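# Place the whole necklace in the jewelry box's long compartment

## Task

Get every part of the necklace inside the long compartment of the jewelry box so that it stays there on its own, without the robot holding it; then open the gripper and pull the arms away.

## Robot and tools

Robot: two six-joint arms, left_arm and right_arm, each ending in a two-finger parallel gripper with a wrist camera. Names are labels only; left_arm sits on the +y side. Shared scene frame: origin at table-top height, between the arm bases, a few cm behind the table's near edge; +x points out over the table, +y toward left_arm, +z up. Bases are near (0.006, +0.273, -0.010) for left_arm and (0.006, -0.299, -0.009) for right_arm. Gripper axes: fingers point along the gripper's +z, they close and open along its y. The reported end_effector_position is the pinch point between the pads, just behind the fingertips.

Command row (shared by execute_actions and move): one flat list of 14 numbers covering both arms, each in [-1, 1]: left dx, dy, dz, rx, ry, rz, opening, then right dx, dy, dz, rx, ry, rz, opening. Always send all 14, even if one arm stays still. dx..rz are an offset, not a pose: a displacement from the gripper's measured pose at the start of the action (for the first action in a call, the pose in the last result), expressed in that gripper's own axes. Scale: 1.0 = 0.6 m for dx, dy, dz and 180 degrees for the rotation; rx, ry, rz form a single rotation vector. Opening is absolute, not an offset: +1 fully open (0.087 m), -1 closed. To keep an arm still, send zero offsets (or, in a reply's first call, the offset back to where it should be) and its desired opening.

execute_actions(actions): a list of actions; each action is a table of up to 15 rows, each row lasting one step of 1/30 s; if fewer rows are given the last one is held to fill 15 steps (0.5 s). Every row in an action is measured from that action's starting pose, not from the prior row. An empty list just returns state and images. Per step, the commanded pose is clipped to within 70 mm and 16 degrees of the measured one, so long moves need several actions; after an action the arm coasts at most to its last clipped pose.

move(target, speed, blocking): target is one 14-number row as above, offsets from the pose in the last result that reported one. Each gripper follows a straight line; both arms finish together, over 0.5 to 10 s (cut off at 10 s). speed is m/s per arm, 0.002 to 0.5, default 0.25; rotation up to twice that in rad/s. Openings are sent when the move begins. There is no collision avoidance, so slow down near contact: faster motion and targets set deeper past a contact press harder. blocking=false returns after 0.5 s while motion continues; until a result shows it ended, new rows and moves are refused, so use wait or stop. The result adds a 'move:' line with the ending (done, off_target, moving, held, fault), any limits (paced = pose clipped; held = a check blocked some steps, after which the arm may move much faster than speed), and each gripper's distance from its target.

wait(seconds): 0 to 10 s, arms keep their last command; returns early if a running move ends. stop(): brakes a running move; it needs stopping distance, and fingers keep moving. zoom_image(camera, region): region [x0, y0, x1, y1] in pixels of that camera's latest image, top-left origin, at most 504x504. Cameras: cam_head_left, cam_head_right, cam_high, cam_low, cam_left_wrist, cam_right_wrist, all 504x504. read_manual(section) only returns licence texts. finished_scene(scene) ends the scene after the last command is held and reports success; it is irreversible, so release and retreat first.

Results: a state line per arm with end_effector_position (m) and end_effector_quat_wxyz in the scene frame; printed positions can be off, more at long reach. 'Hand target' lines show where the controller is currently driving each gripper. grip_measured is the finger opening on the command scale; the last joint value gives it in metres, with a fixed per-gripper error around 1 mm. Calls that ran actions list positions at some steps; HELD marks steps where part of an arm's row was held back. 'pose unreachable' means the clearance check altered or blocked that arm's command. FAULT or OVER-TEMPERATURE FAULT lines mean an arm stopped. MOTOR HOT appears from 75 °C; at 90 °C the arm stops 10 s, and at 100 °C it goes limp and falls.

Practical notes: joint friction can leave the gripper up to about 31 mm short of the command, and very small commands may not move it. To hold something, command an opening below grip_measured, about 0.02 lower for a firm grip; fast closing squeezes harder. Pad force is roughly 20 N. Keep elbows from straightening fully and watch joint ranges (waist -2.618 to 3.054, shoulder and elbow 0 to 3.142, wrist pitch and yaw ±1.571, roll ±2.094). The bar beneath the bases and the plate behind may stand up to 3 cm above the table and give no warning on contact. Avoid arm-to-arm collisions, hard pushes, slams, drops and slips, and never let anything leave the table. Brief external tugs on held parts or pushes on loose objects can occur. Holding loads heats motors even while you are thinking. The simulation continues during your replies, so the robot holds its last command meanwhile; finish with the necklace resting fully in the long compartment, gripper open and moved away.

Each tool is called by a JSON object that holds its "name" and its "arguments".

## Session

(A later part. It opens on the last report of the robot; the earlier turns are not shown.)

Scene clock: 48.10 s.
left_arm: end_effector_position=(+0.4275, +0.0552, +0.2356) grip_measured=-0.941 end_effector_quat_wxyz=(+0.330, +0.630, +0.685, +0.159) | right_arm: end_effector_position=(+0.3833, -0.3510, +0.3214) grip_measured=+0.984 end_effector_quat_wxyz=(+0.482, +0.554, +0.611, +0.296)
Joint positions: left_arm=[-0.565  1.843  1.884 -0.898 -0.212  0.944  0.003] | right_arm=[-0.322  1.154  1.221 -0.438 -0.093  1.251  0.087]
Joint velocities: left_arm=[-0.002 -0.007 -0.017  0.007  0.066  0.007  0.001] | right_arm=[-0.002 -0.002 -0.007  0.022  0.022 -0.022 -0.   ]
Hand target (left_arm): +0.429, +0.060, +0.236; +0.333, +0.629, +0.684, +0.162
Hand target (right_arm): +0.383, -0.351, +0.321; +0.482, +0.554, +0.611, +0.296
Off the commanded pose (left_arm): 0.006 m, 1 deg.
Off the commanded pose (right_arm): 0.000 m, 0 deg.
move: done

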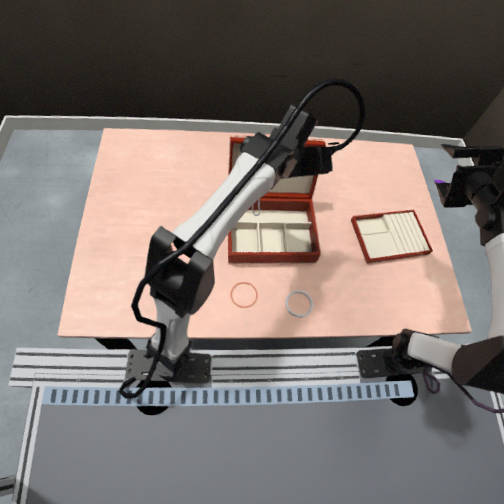

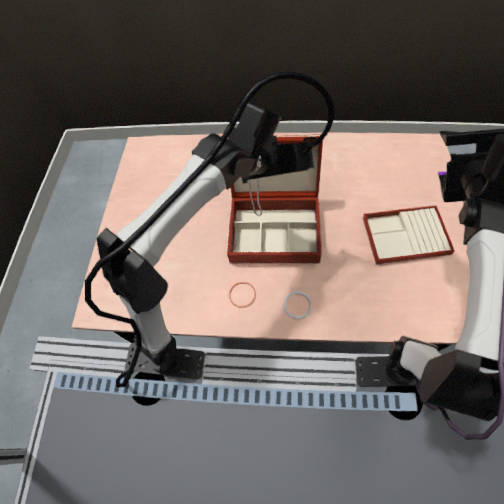

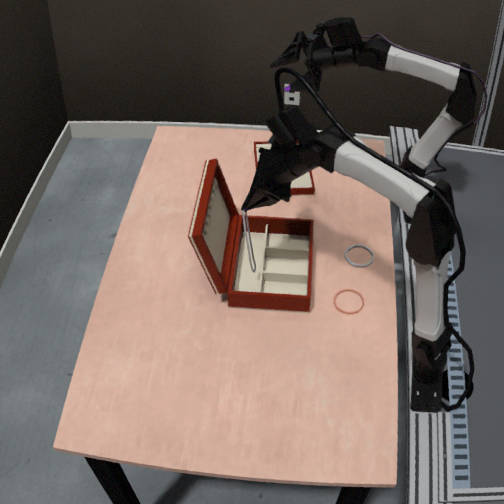

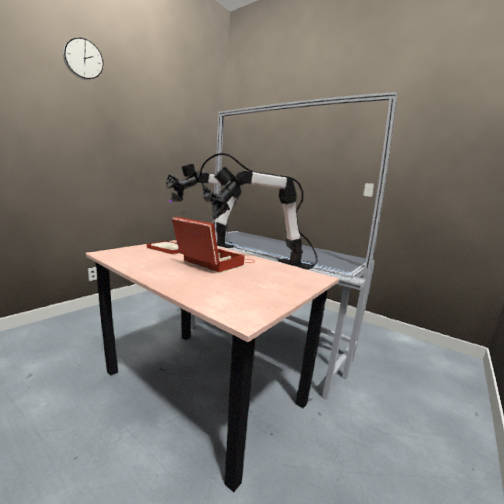

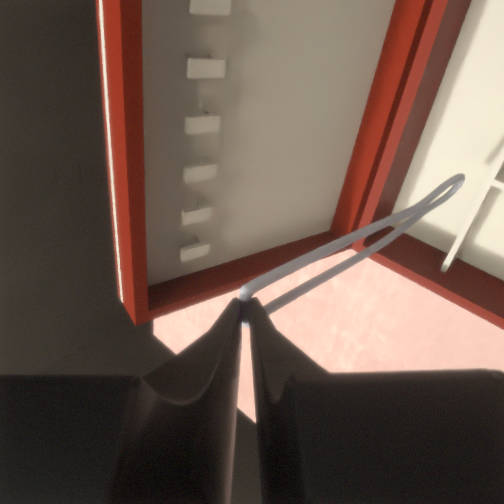

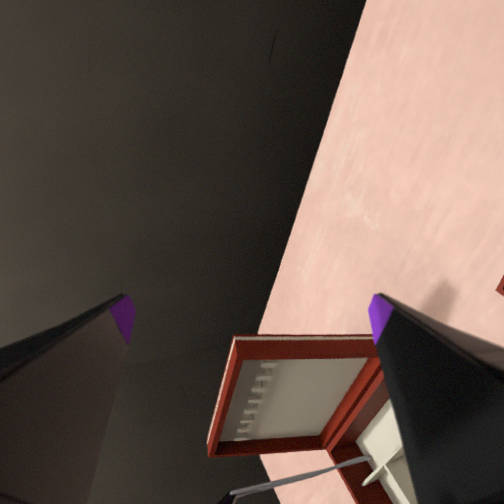

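{"name": "move", "arguments": {"target": [0.0832,-0.0262,0.024,0,0,0,-0.961,0,0,0,0,0,0,1], "speed": 0.07}}

{"name": "zoom_image", "arguments": {"camera": "cam_high", "region": [180,150,340,310]}}

{"name": "zoom_image", "arguments": {"camera": "cam_head_right", "region": [210,150,340,280]}}

Scene clock: 49.70 s.
left_arm: end_effector_position=(+0.4252, +0.0935, +0.2032) grip_measured=-0.941 end_effector_quat_wxyz=(+0.327, +0.630, +0.687, +0.155) | right_arm: end_effector_position=(+0.3833, -0.3510, +0.3214) grip_measured=+0.984 end_effector_quat_wxyz=(+0.482, +0.554, +0.611, +0.296)
Joint positions: left_arm=[-0.481  1.726  1.612 -0.739 -0.152  1.003  0.003] | right_arm=[-0.322  1.154  1.221 -0.438 -0.093  1.251  0.087]
Joint velocities: left_arm=[-0.002 -0.007 -0.007  0.051 -0.081  0.095 -0.   ] | right_arm=[ 0.002  0.027  0.002 -0.007 -0.007  0.022  0.   ]
Hand target (left_arm): +0.426, +0.098, +0.202; +0.329, +0.630, +0.686, +0.158
Hand target (right_arm): +0.383, -0.351, +0.321; +0.482, +0.554, +0.611, +0.296
Off the commanded pose (left_arm): 0.005 m, 1 deg.
Off the commanded pose (right_arm): 0.000 m, 0 deg.
move: done

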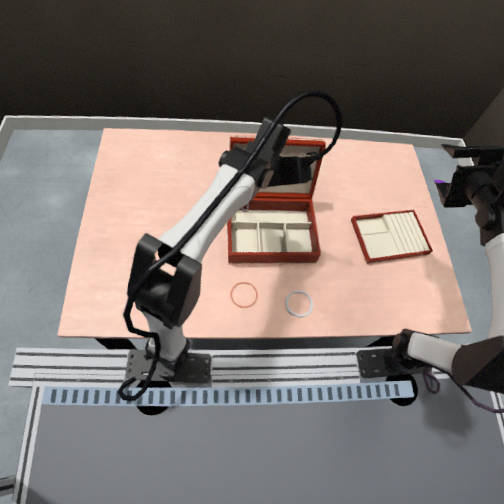

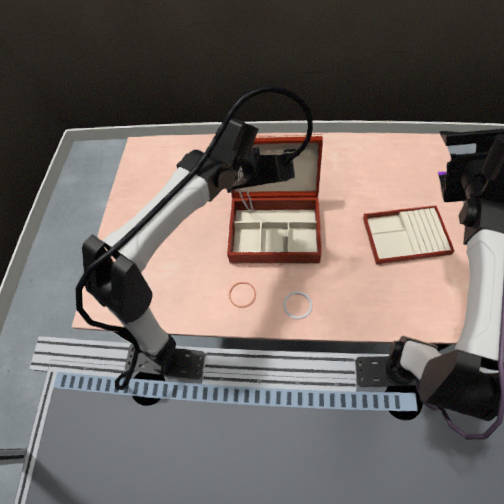

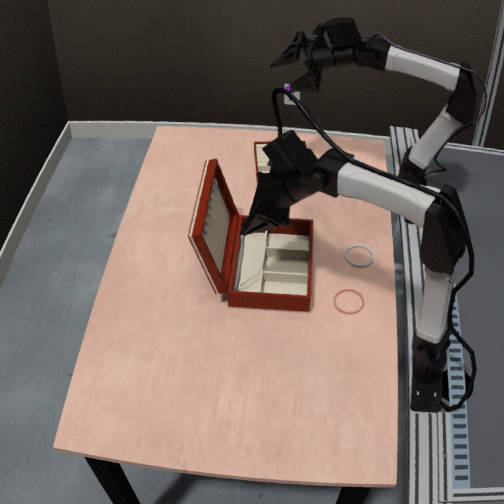

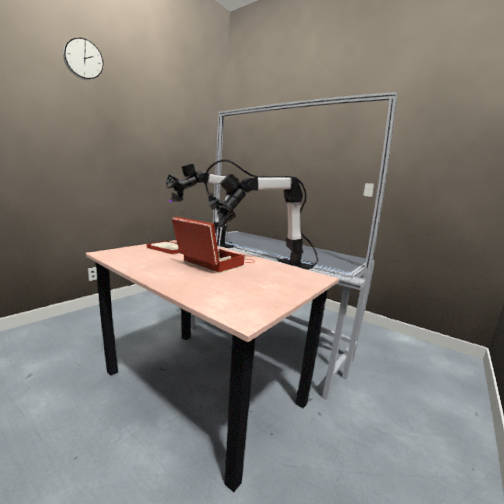

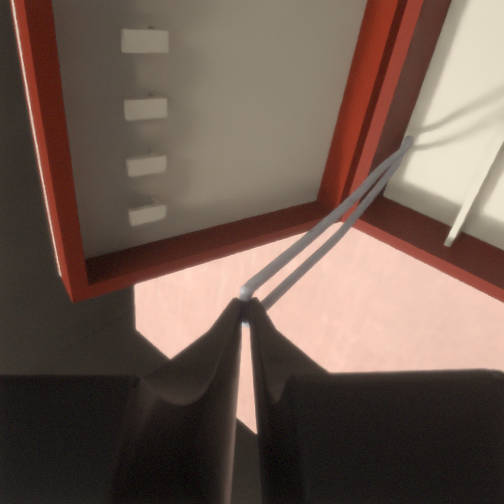

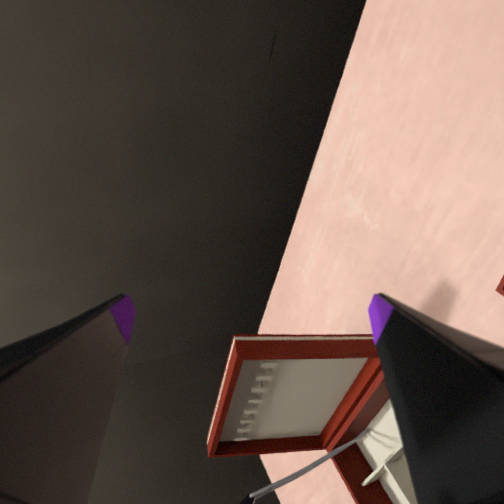

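Region (180, 150, 340, 310) of cam_high's 504x504 image, scaled by 3.150, with more detail than that image has.

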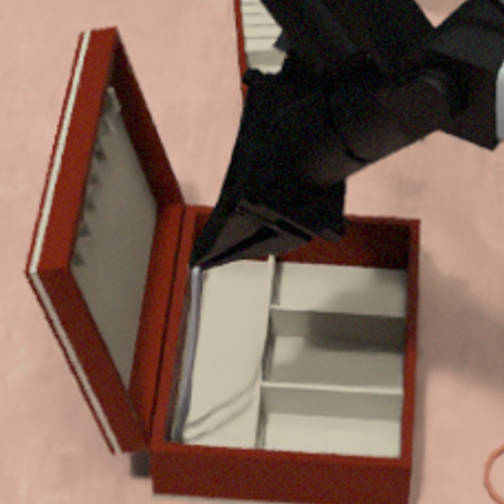

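Region (210, 150, 340, 280) of cam_head_right's 504x504 image, scaled by 3.877, with more detail than that image has.

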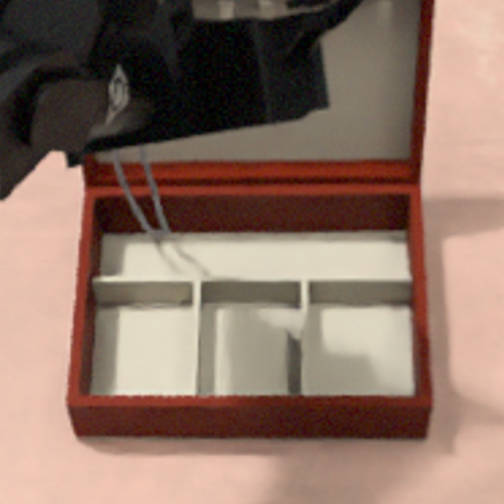

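{"name": "move", "arguments": {"target": [-0.1163,-0.1737,0.2047,0.078,0,0,-0.961,0,0,0,0,0,0,1], "speed": 0.09}}

{"name": "zoom_image", "arguments": {"camera": "cam_high", "region": [180,150,340,310]}}

Scene clock: 52.37 s.
left_arm: end_effector_position=(+0.4220, -0.0069, +0.0667) grip_measured=-0.941 end_effector_quat_wxyz=(+0.239, +0.668, +0.701, +0.077) | right_arm: end_effector_position=(+0.3833, -0.3510, +0.3214) grip_measured=+0.984 end_effector_quat_wxyz=(+0.482, +0.554, +0.611, +0.296)
Joint positions: left_arm=[-0.637  2.122  1.738 -0.697 -0.107  0.857  0.003] | right_arm=[-0.322  1.154  1.221 -0.438 -0.093  1.251  0.087]
Joint velocities: left_arm=[ 0.002  0.007  0.027 -0.066 -0.051 -0.051  0.001] | right_arm=[ 0.002 -0.007  0.007 -0.007 -0.022 -0.051 -0.   ]
Hand target (left_arm): +0.424, -0.016, +0.067; +0.248, +0.666, +0.700, +0.073
Hand target (right_arm): +0.383, -0.351, +0.321; +0.482, +0.554, +0.611, +0.296
Off the commanded pose (left_arm): 0.008 m, 1 deg.
Off the commanded pose (right_arm): 0.000 m, 0 deg.
move: done

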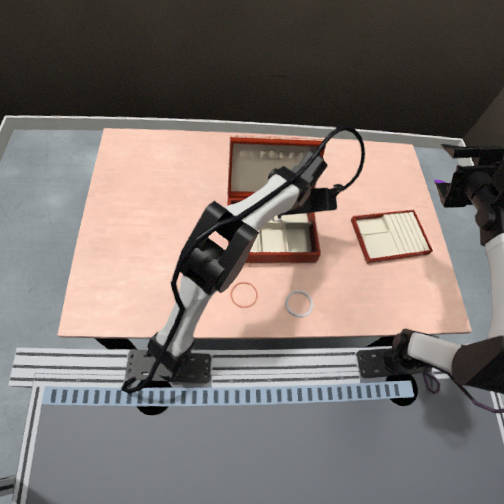

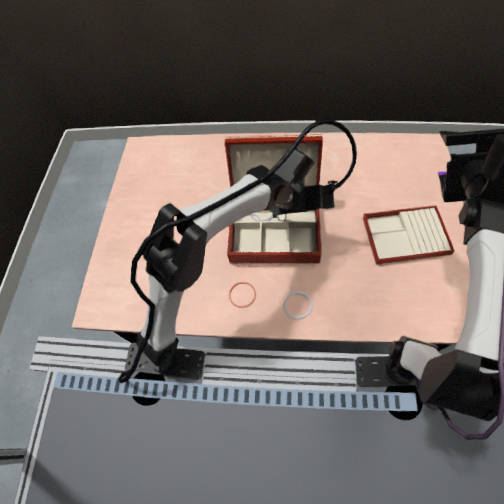

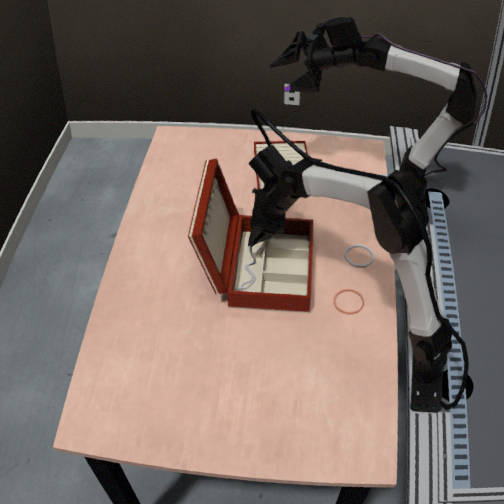

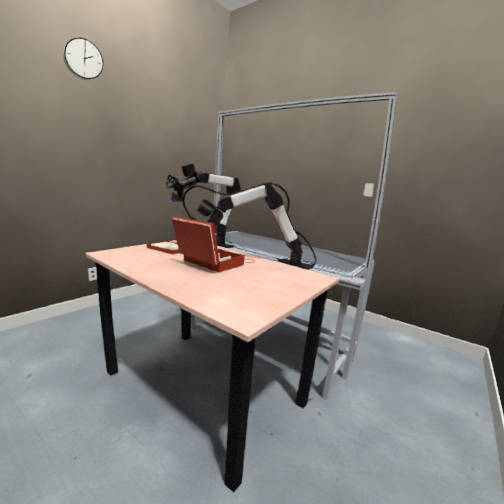

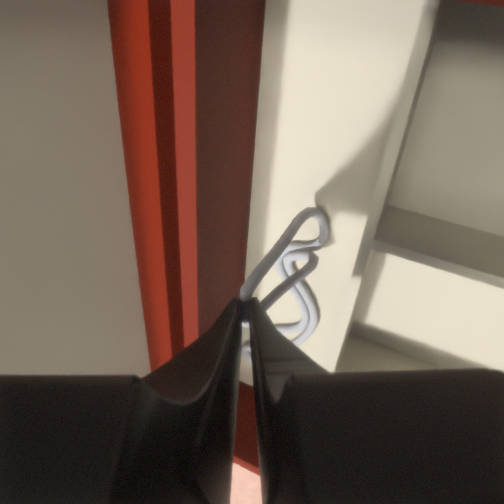

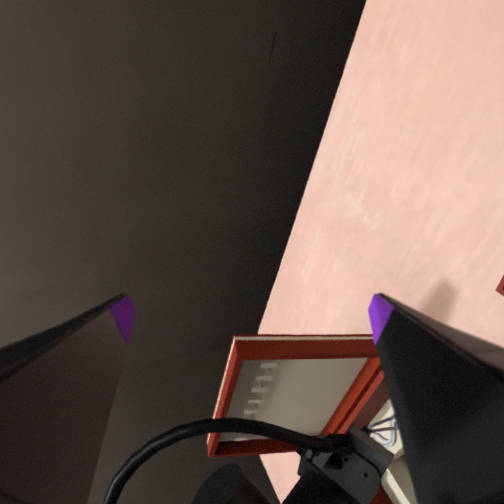

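Region (180, 150, 340, 310) of cam_high's 504x504 image, scaled by 3.150, with more detail than that image has.

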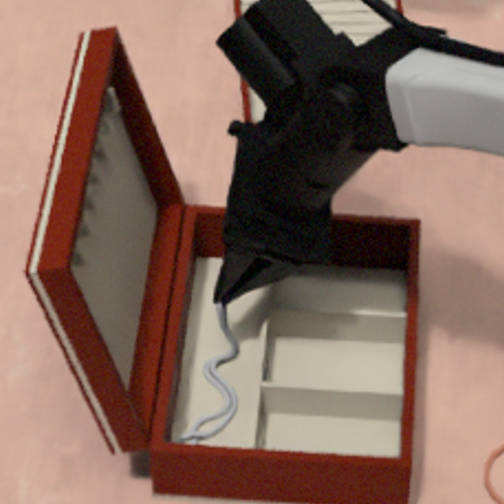

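{"name": "move", "arguments": {"target": [-0.0323,-0.0257,0.0762,0,0,0,-0.961,0,0,0,0,0,0,1], "speed": 0.07}}

{"name": "zoom_image", "arguments": {"camera": "cam_high", "region": [180,150,340,310]}}

Scene clock: 53.83 s.
left_arm: end_effector_position=(+0.4241, -0.0294, +0.0261) grip_measured=-0.941 end_effector_quat_wxyz=(+0.231, +0.671, +0.701, +0.076) | right_arm: end_effector_position=(+0.3833, -0.3510, +0.3214) grip_measured=+0.984 end_effector_quat_wxyz=(+0.482, +0.554, +0.611, +0.296)
Joint positions: left_arm=[-0.672  2.235  1.762 -0.631 -0.12   0.829  0.003] | right_arm=[-0.322  1.154  1.221 -0.438 -0.093  1.251  0.087]
Joint velocities: left_arm=[-0.007 -0.007  0.032  0.022 -0.022 -0.022 -0.   ] | right_arm=[-0.007 -0.007 -0.002 -0.022 -0.007 -0.007 -0.001]
Hand target (left_arm): +0.428, -0.037, +0.025; +0.240, +0.668, +0.700, +0.078
Hand target (right_arm): +0.383, -0.351, +0.321; +0.482, +0.554, +0.611, +0.296
Off the commanded pose (left_arm): 0.009 m, 1 deg.
Off the commanded pose (right_arm): 0.000 m, 0 deg.
move: done

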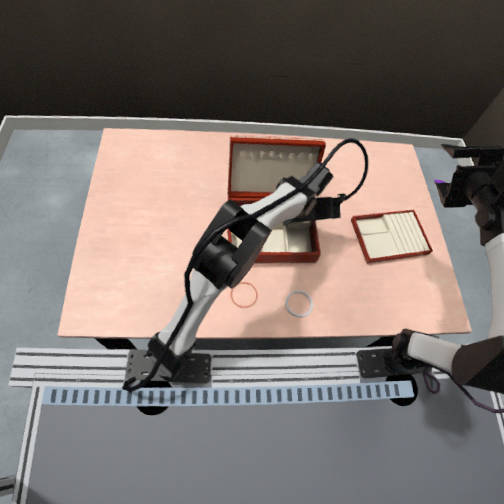

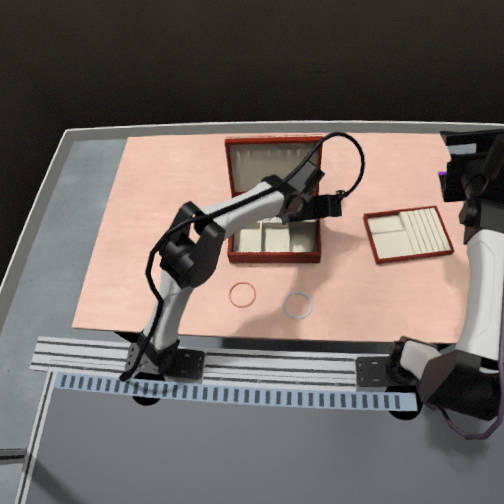

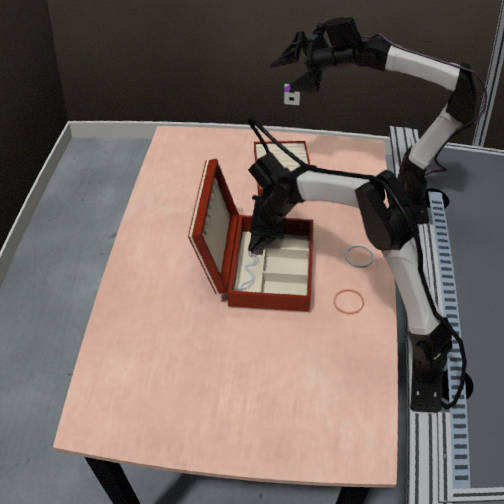

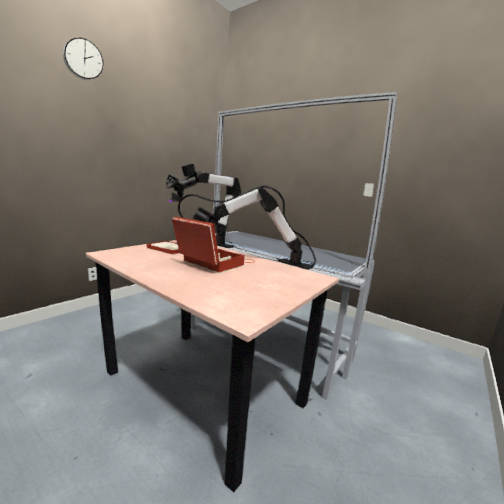

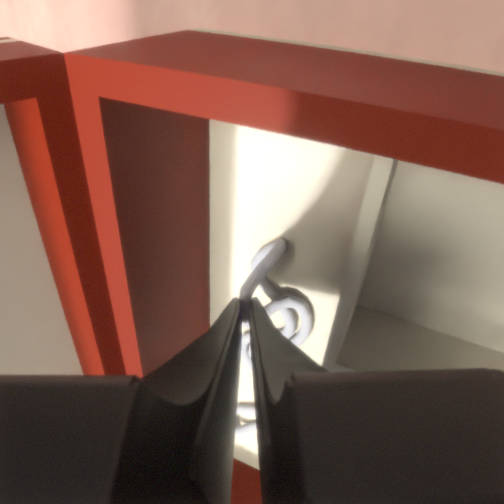

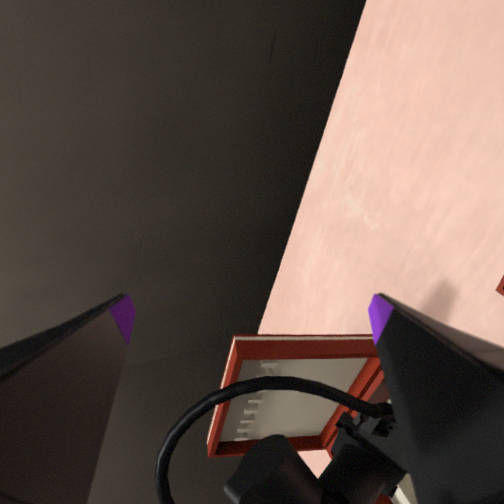

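Region (180, 150, 340, 310) of cam_high's 504x504 image, scaled by 3.150, with more detail than that image has.

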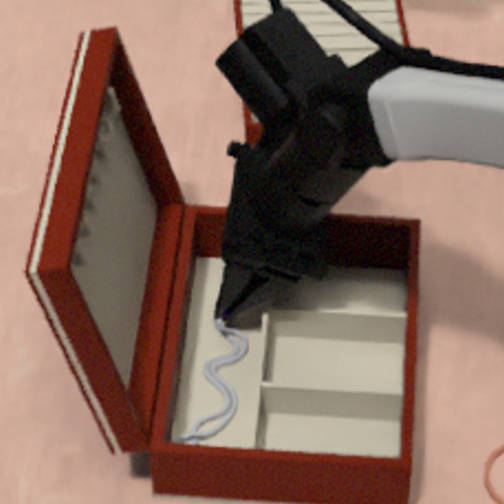

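All inside. Open slowly, then retreat along the finger axis.

{"name": "execute_actions", "arguments": {"actions": [[[0,0,0,0,0,0,-0.94,0,0,0,0,0,0,1],[0,0,0,0,0,0,-0.92,0,0,0,0,0,0,1],[0,0,0,0,0,0,-0.90,0,0,0,0,0,0,1],[0,0,0,0,0,0,-0.88,0,0,0,0,0,0,1],[0,0,0,0,0,0,-0.86,0,0,0,0,0,0,1],[0,0,0,0,0,0,-0.84,0,0,0,0,0,0,1],[0,0,0,0,0,0,-0.82,0,0,0,0,0,0,1],[0,0,0,0,0,0,-0.80,0,0,0,0,0,0,1],[0,0,-0.005,0,0,0,-0.78,0,0,0,0,0,0,1],[0,0,-0.01,0,0,0,-0.76,0,0,0,0,0,0,1],[0,0,-0.016,0,0,0,-0.75,0,0,0,0,0,0,1],[0,0,-0.023,0,0,0,-0.75,0,0,0,0,0,0,1],[0,0,-0.03,0,0,0,-0.75,0,0,0,0,0,0,1],[0,0,-0.037,0,0,0,-0.75,0,0,0,0,0,0,1],[0,0,-0.044,0,0,0,-0.75,0,0,0,0,0,0,1]]]}}

Scene clock: 54.50 s.
left_arm: end_effector_position=(+0.4231, -0.0286, +0.0381) grip_measured=-0.750 end_effector_quat_wxyz=(+0.237, +0.670, +0.700, +0.076) | right_arm: end_effector_position=(+0.3833, -0.3510, +0.3214) grip_measured=+0.984 end_effector_quat_wxyz=(+0.482, +0.554, +0.611, +0.296)
Joint positions: left_arm=[-0.672  2.208  1.762 -0.645 -0.12   0.829  0.011] | right_arm=[-0.322  1.154  1.221 -0.438 -0.093  1.251  0.087]
Joint velocities: left_arm=[ 0.002 -0.295 -0.002 -0.227  0.051 -0.007  0.001] | right_arm=[ 0.007 -0.002 -0.007  0.007 -0.007 -0.022 -0.   ]
Hand target (left_arm): +0.413, -0.024, +0.048; +0.231, +0.671, +0.701, +0.076
Hand target (right_arm): +0.383, -0.351, +0.321; +0.482, +0.554, +0.611, +0.296
Off the commanded pose (left_arm): 0.016 m, 1 deg.
Off the commanded pose (right_arm): 0.000 m, 0 deg.
Step readings (end_effector_position):
0: left_arm (+0.4241, -0.0294, +0.0262) | right_arm (+0.3833, -0.3510, +0.3214)
1: left_arm (+0.4241, -0.0294, +0.0262) | right_arm (+0.3833, -0.3510, +0.3214)
2: left_arm (+0.4241, -0.0294, +0.0262) | right_arm (+0.3833, -0.3510, +0.3214)
4: left_arm (+0.4241, -0.0294, +0.0262) | right_arm (+0.3833, -0.3510, +0.3214)
8: left_arm (+0.4241, -0.0294, +0.0262) | right_arm (+0.3833, -0.3510, +0.3214)
15: end_effector_position above

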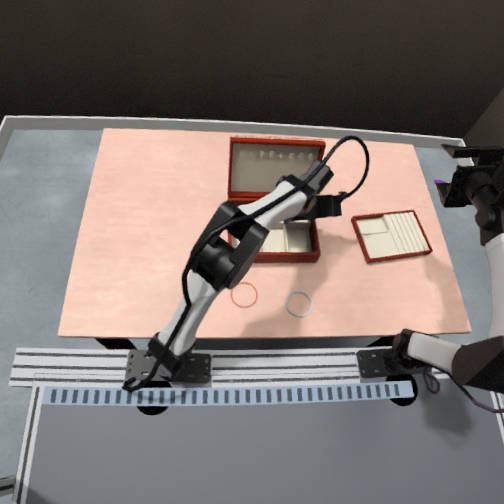

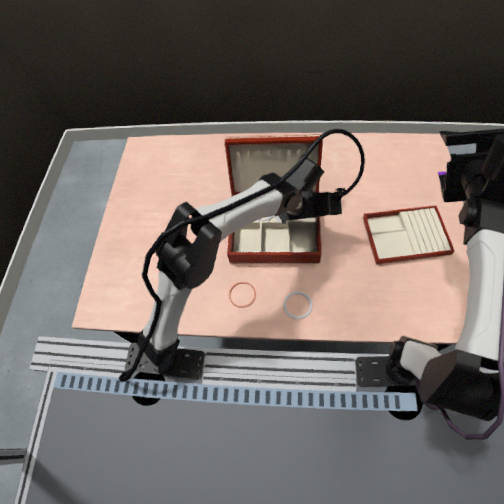

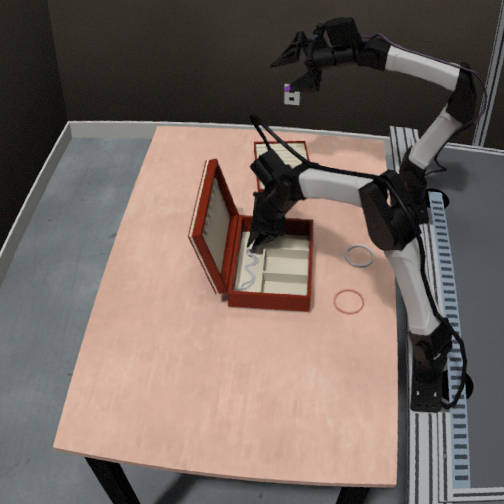

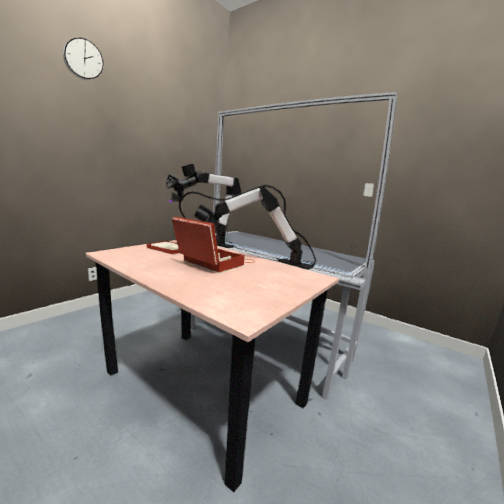

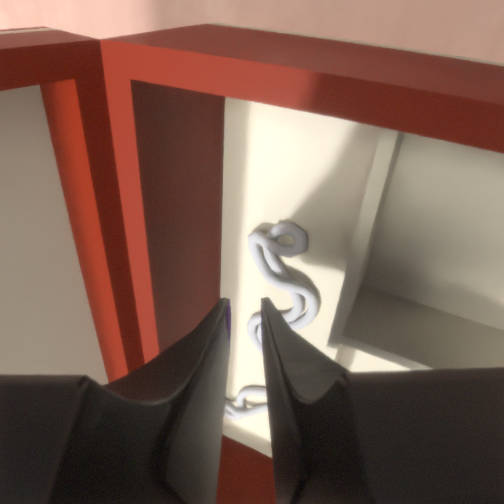

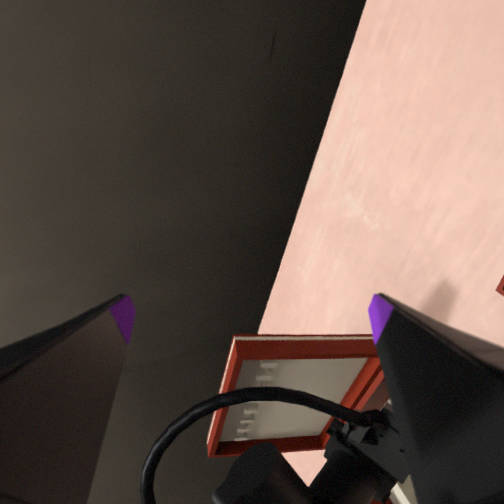

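{"name": "move", "arguments": {"target": [0.3733,0.0155,-0.399,0,0,0,-0.75,0,0,0,0,0,0,1], "speed": 0.28}}

{"name": "zoom_image", "arguments": {"camera": "cam_head_right", "region": [210,150,340,280]}}

{"name": "zoom_image", "arguments": {"camera": "cam_high", "region": [180,150,340,310]}}

Scene clock: 56.53 s.
left_arm: end_effector_position=(+0.3306, +0.2398, +0.1893) grip_measured=-0.750 end_effector_quat_wxyz=(+0.238, +0.667, +0.703, +0.067) | right_arm: end_effector_position=(+0.3833, -0.3510, +0.3214) grip_measured=+0.984 end_effector_quat_wxyz=(+0.482, +0.554, +0.611, +0.296)
Joint positions: left_arm=[-0.074  1.405  1.377 -1.08   0.172  1.348  0.011] | right_arm=[-0.322  1.154  1.221 -0.438 -0.093  1.251  0.087]
Joint velocities: left_arm=[-0.012 -0.012 -0.002 -0.037 -0.037 -0.022  0.001] | right_arm=[-0.007 -0.002  0.002 -0.037 -0.022 -0.022  0.   ]
Hand target (left_arm): +0.330, +0.242, +0.194; +0.238, +0.668, +0.702, +0.067
Hand target (right_arm): +0.383, -0.351, +0.321; +0.482, +0.554, +0.611, +0.296
Off the commanded pose (left_arm): 0.011 m, 1 deg.
Off the commanded pose (right_arm): 0.000 m, 0 deg.
move: off_target (left_arm)

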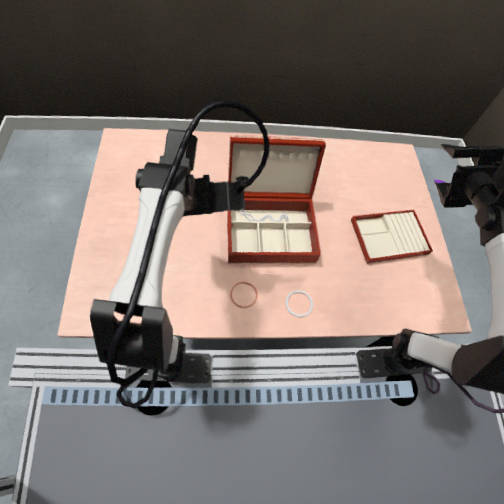

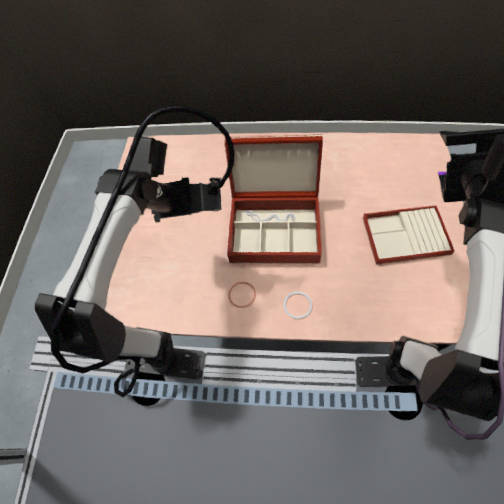

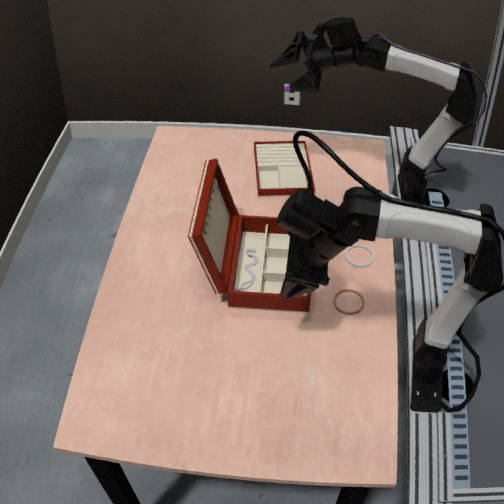

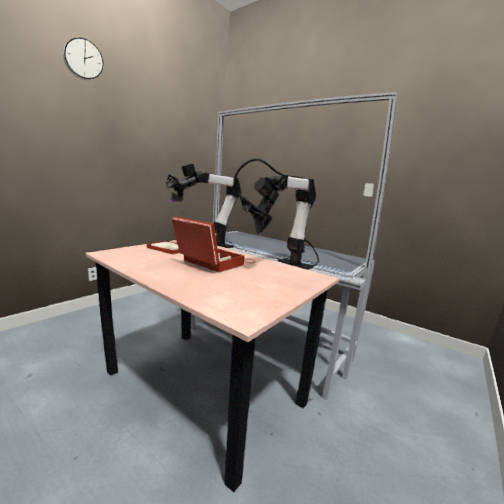

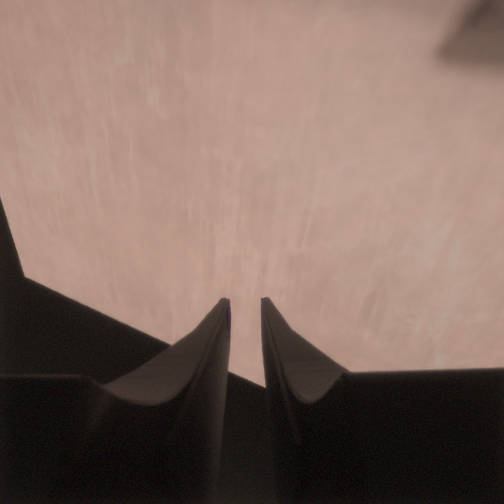

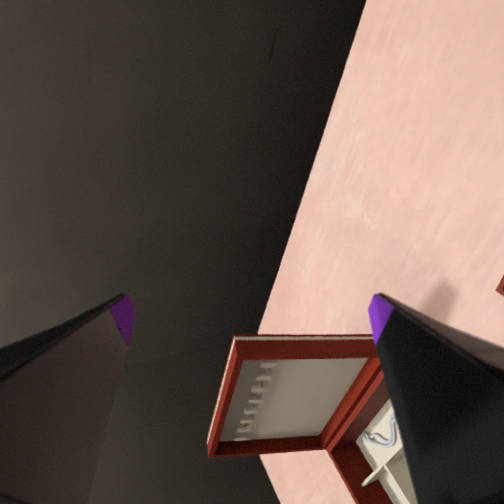

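Region (210, 150, 340, 280) of cam_head_right's 504x504 image, scaled by 3.877, with more detail than that image has.

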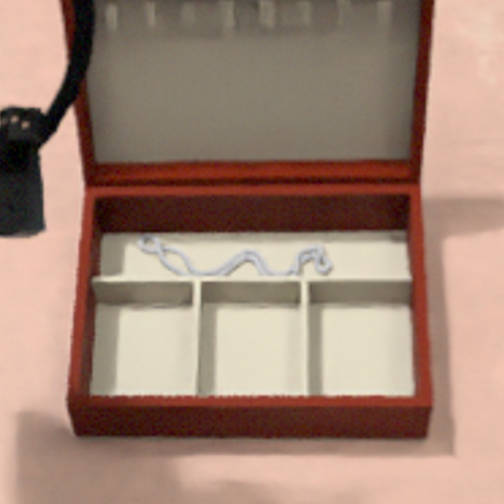

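Region (180, 150, 340, 310) of cam_high's 504x504 image, scaled by 3.150, with more detail than that image has.

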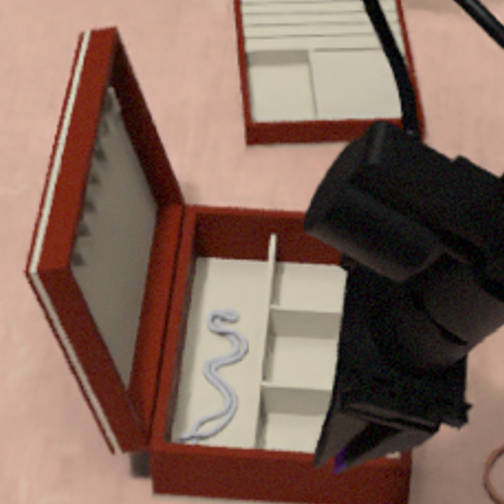

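The necklace lies entirely in the long compartment and the arm is clear.

{"name": "finished_scene", "arguments": {"scene": 2}}

The scene is finished: the task was done.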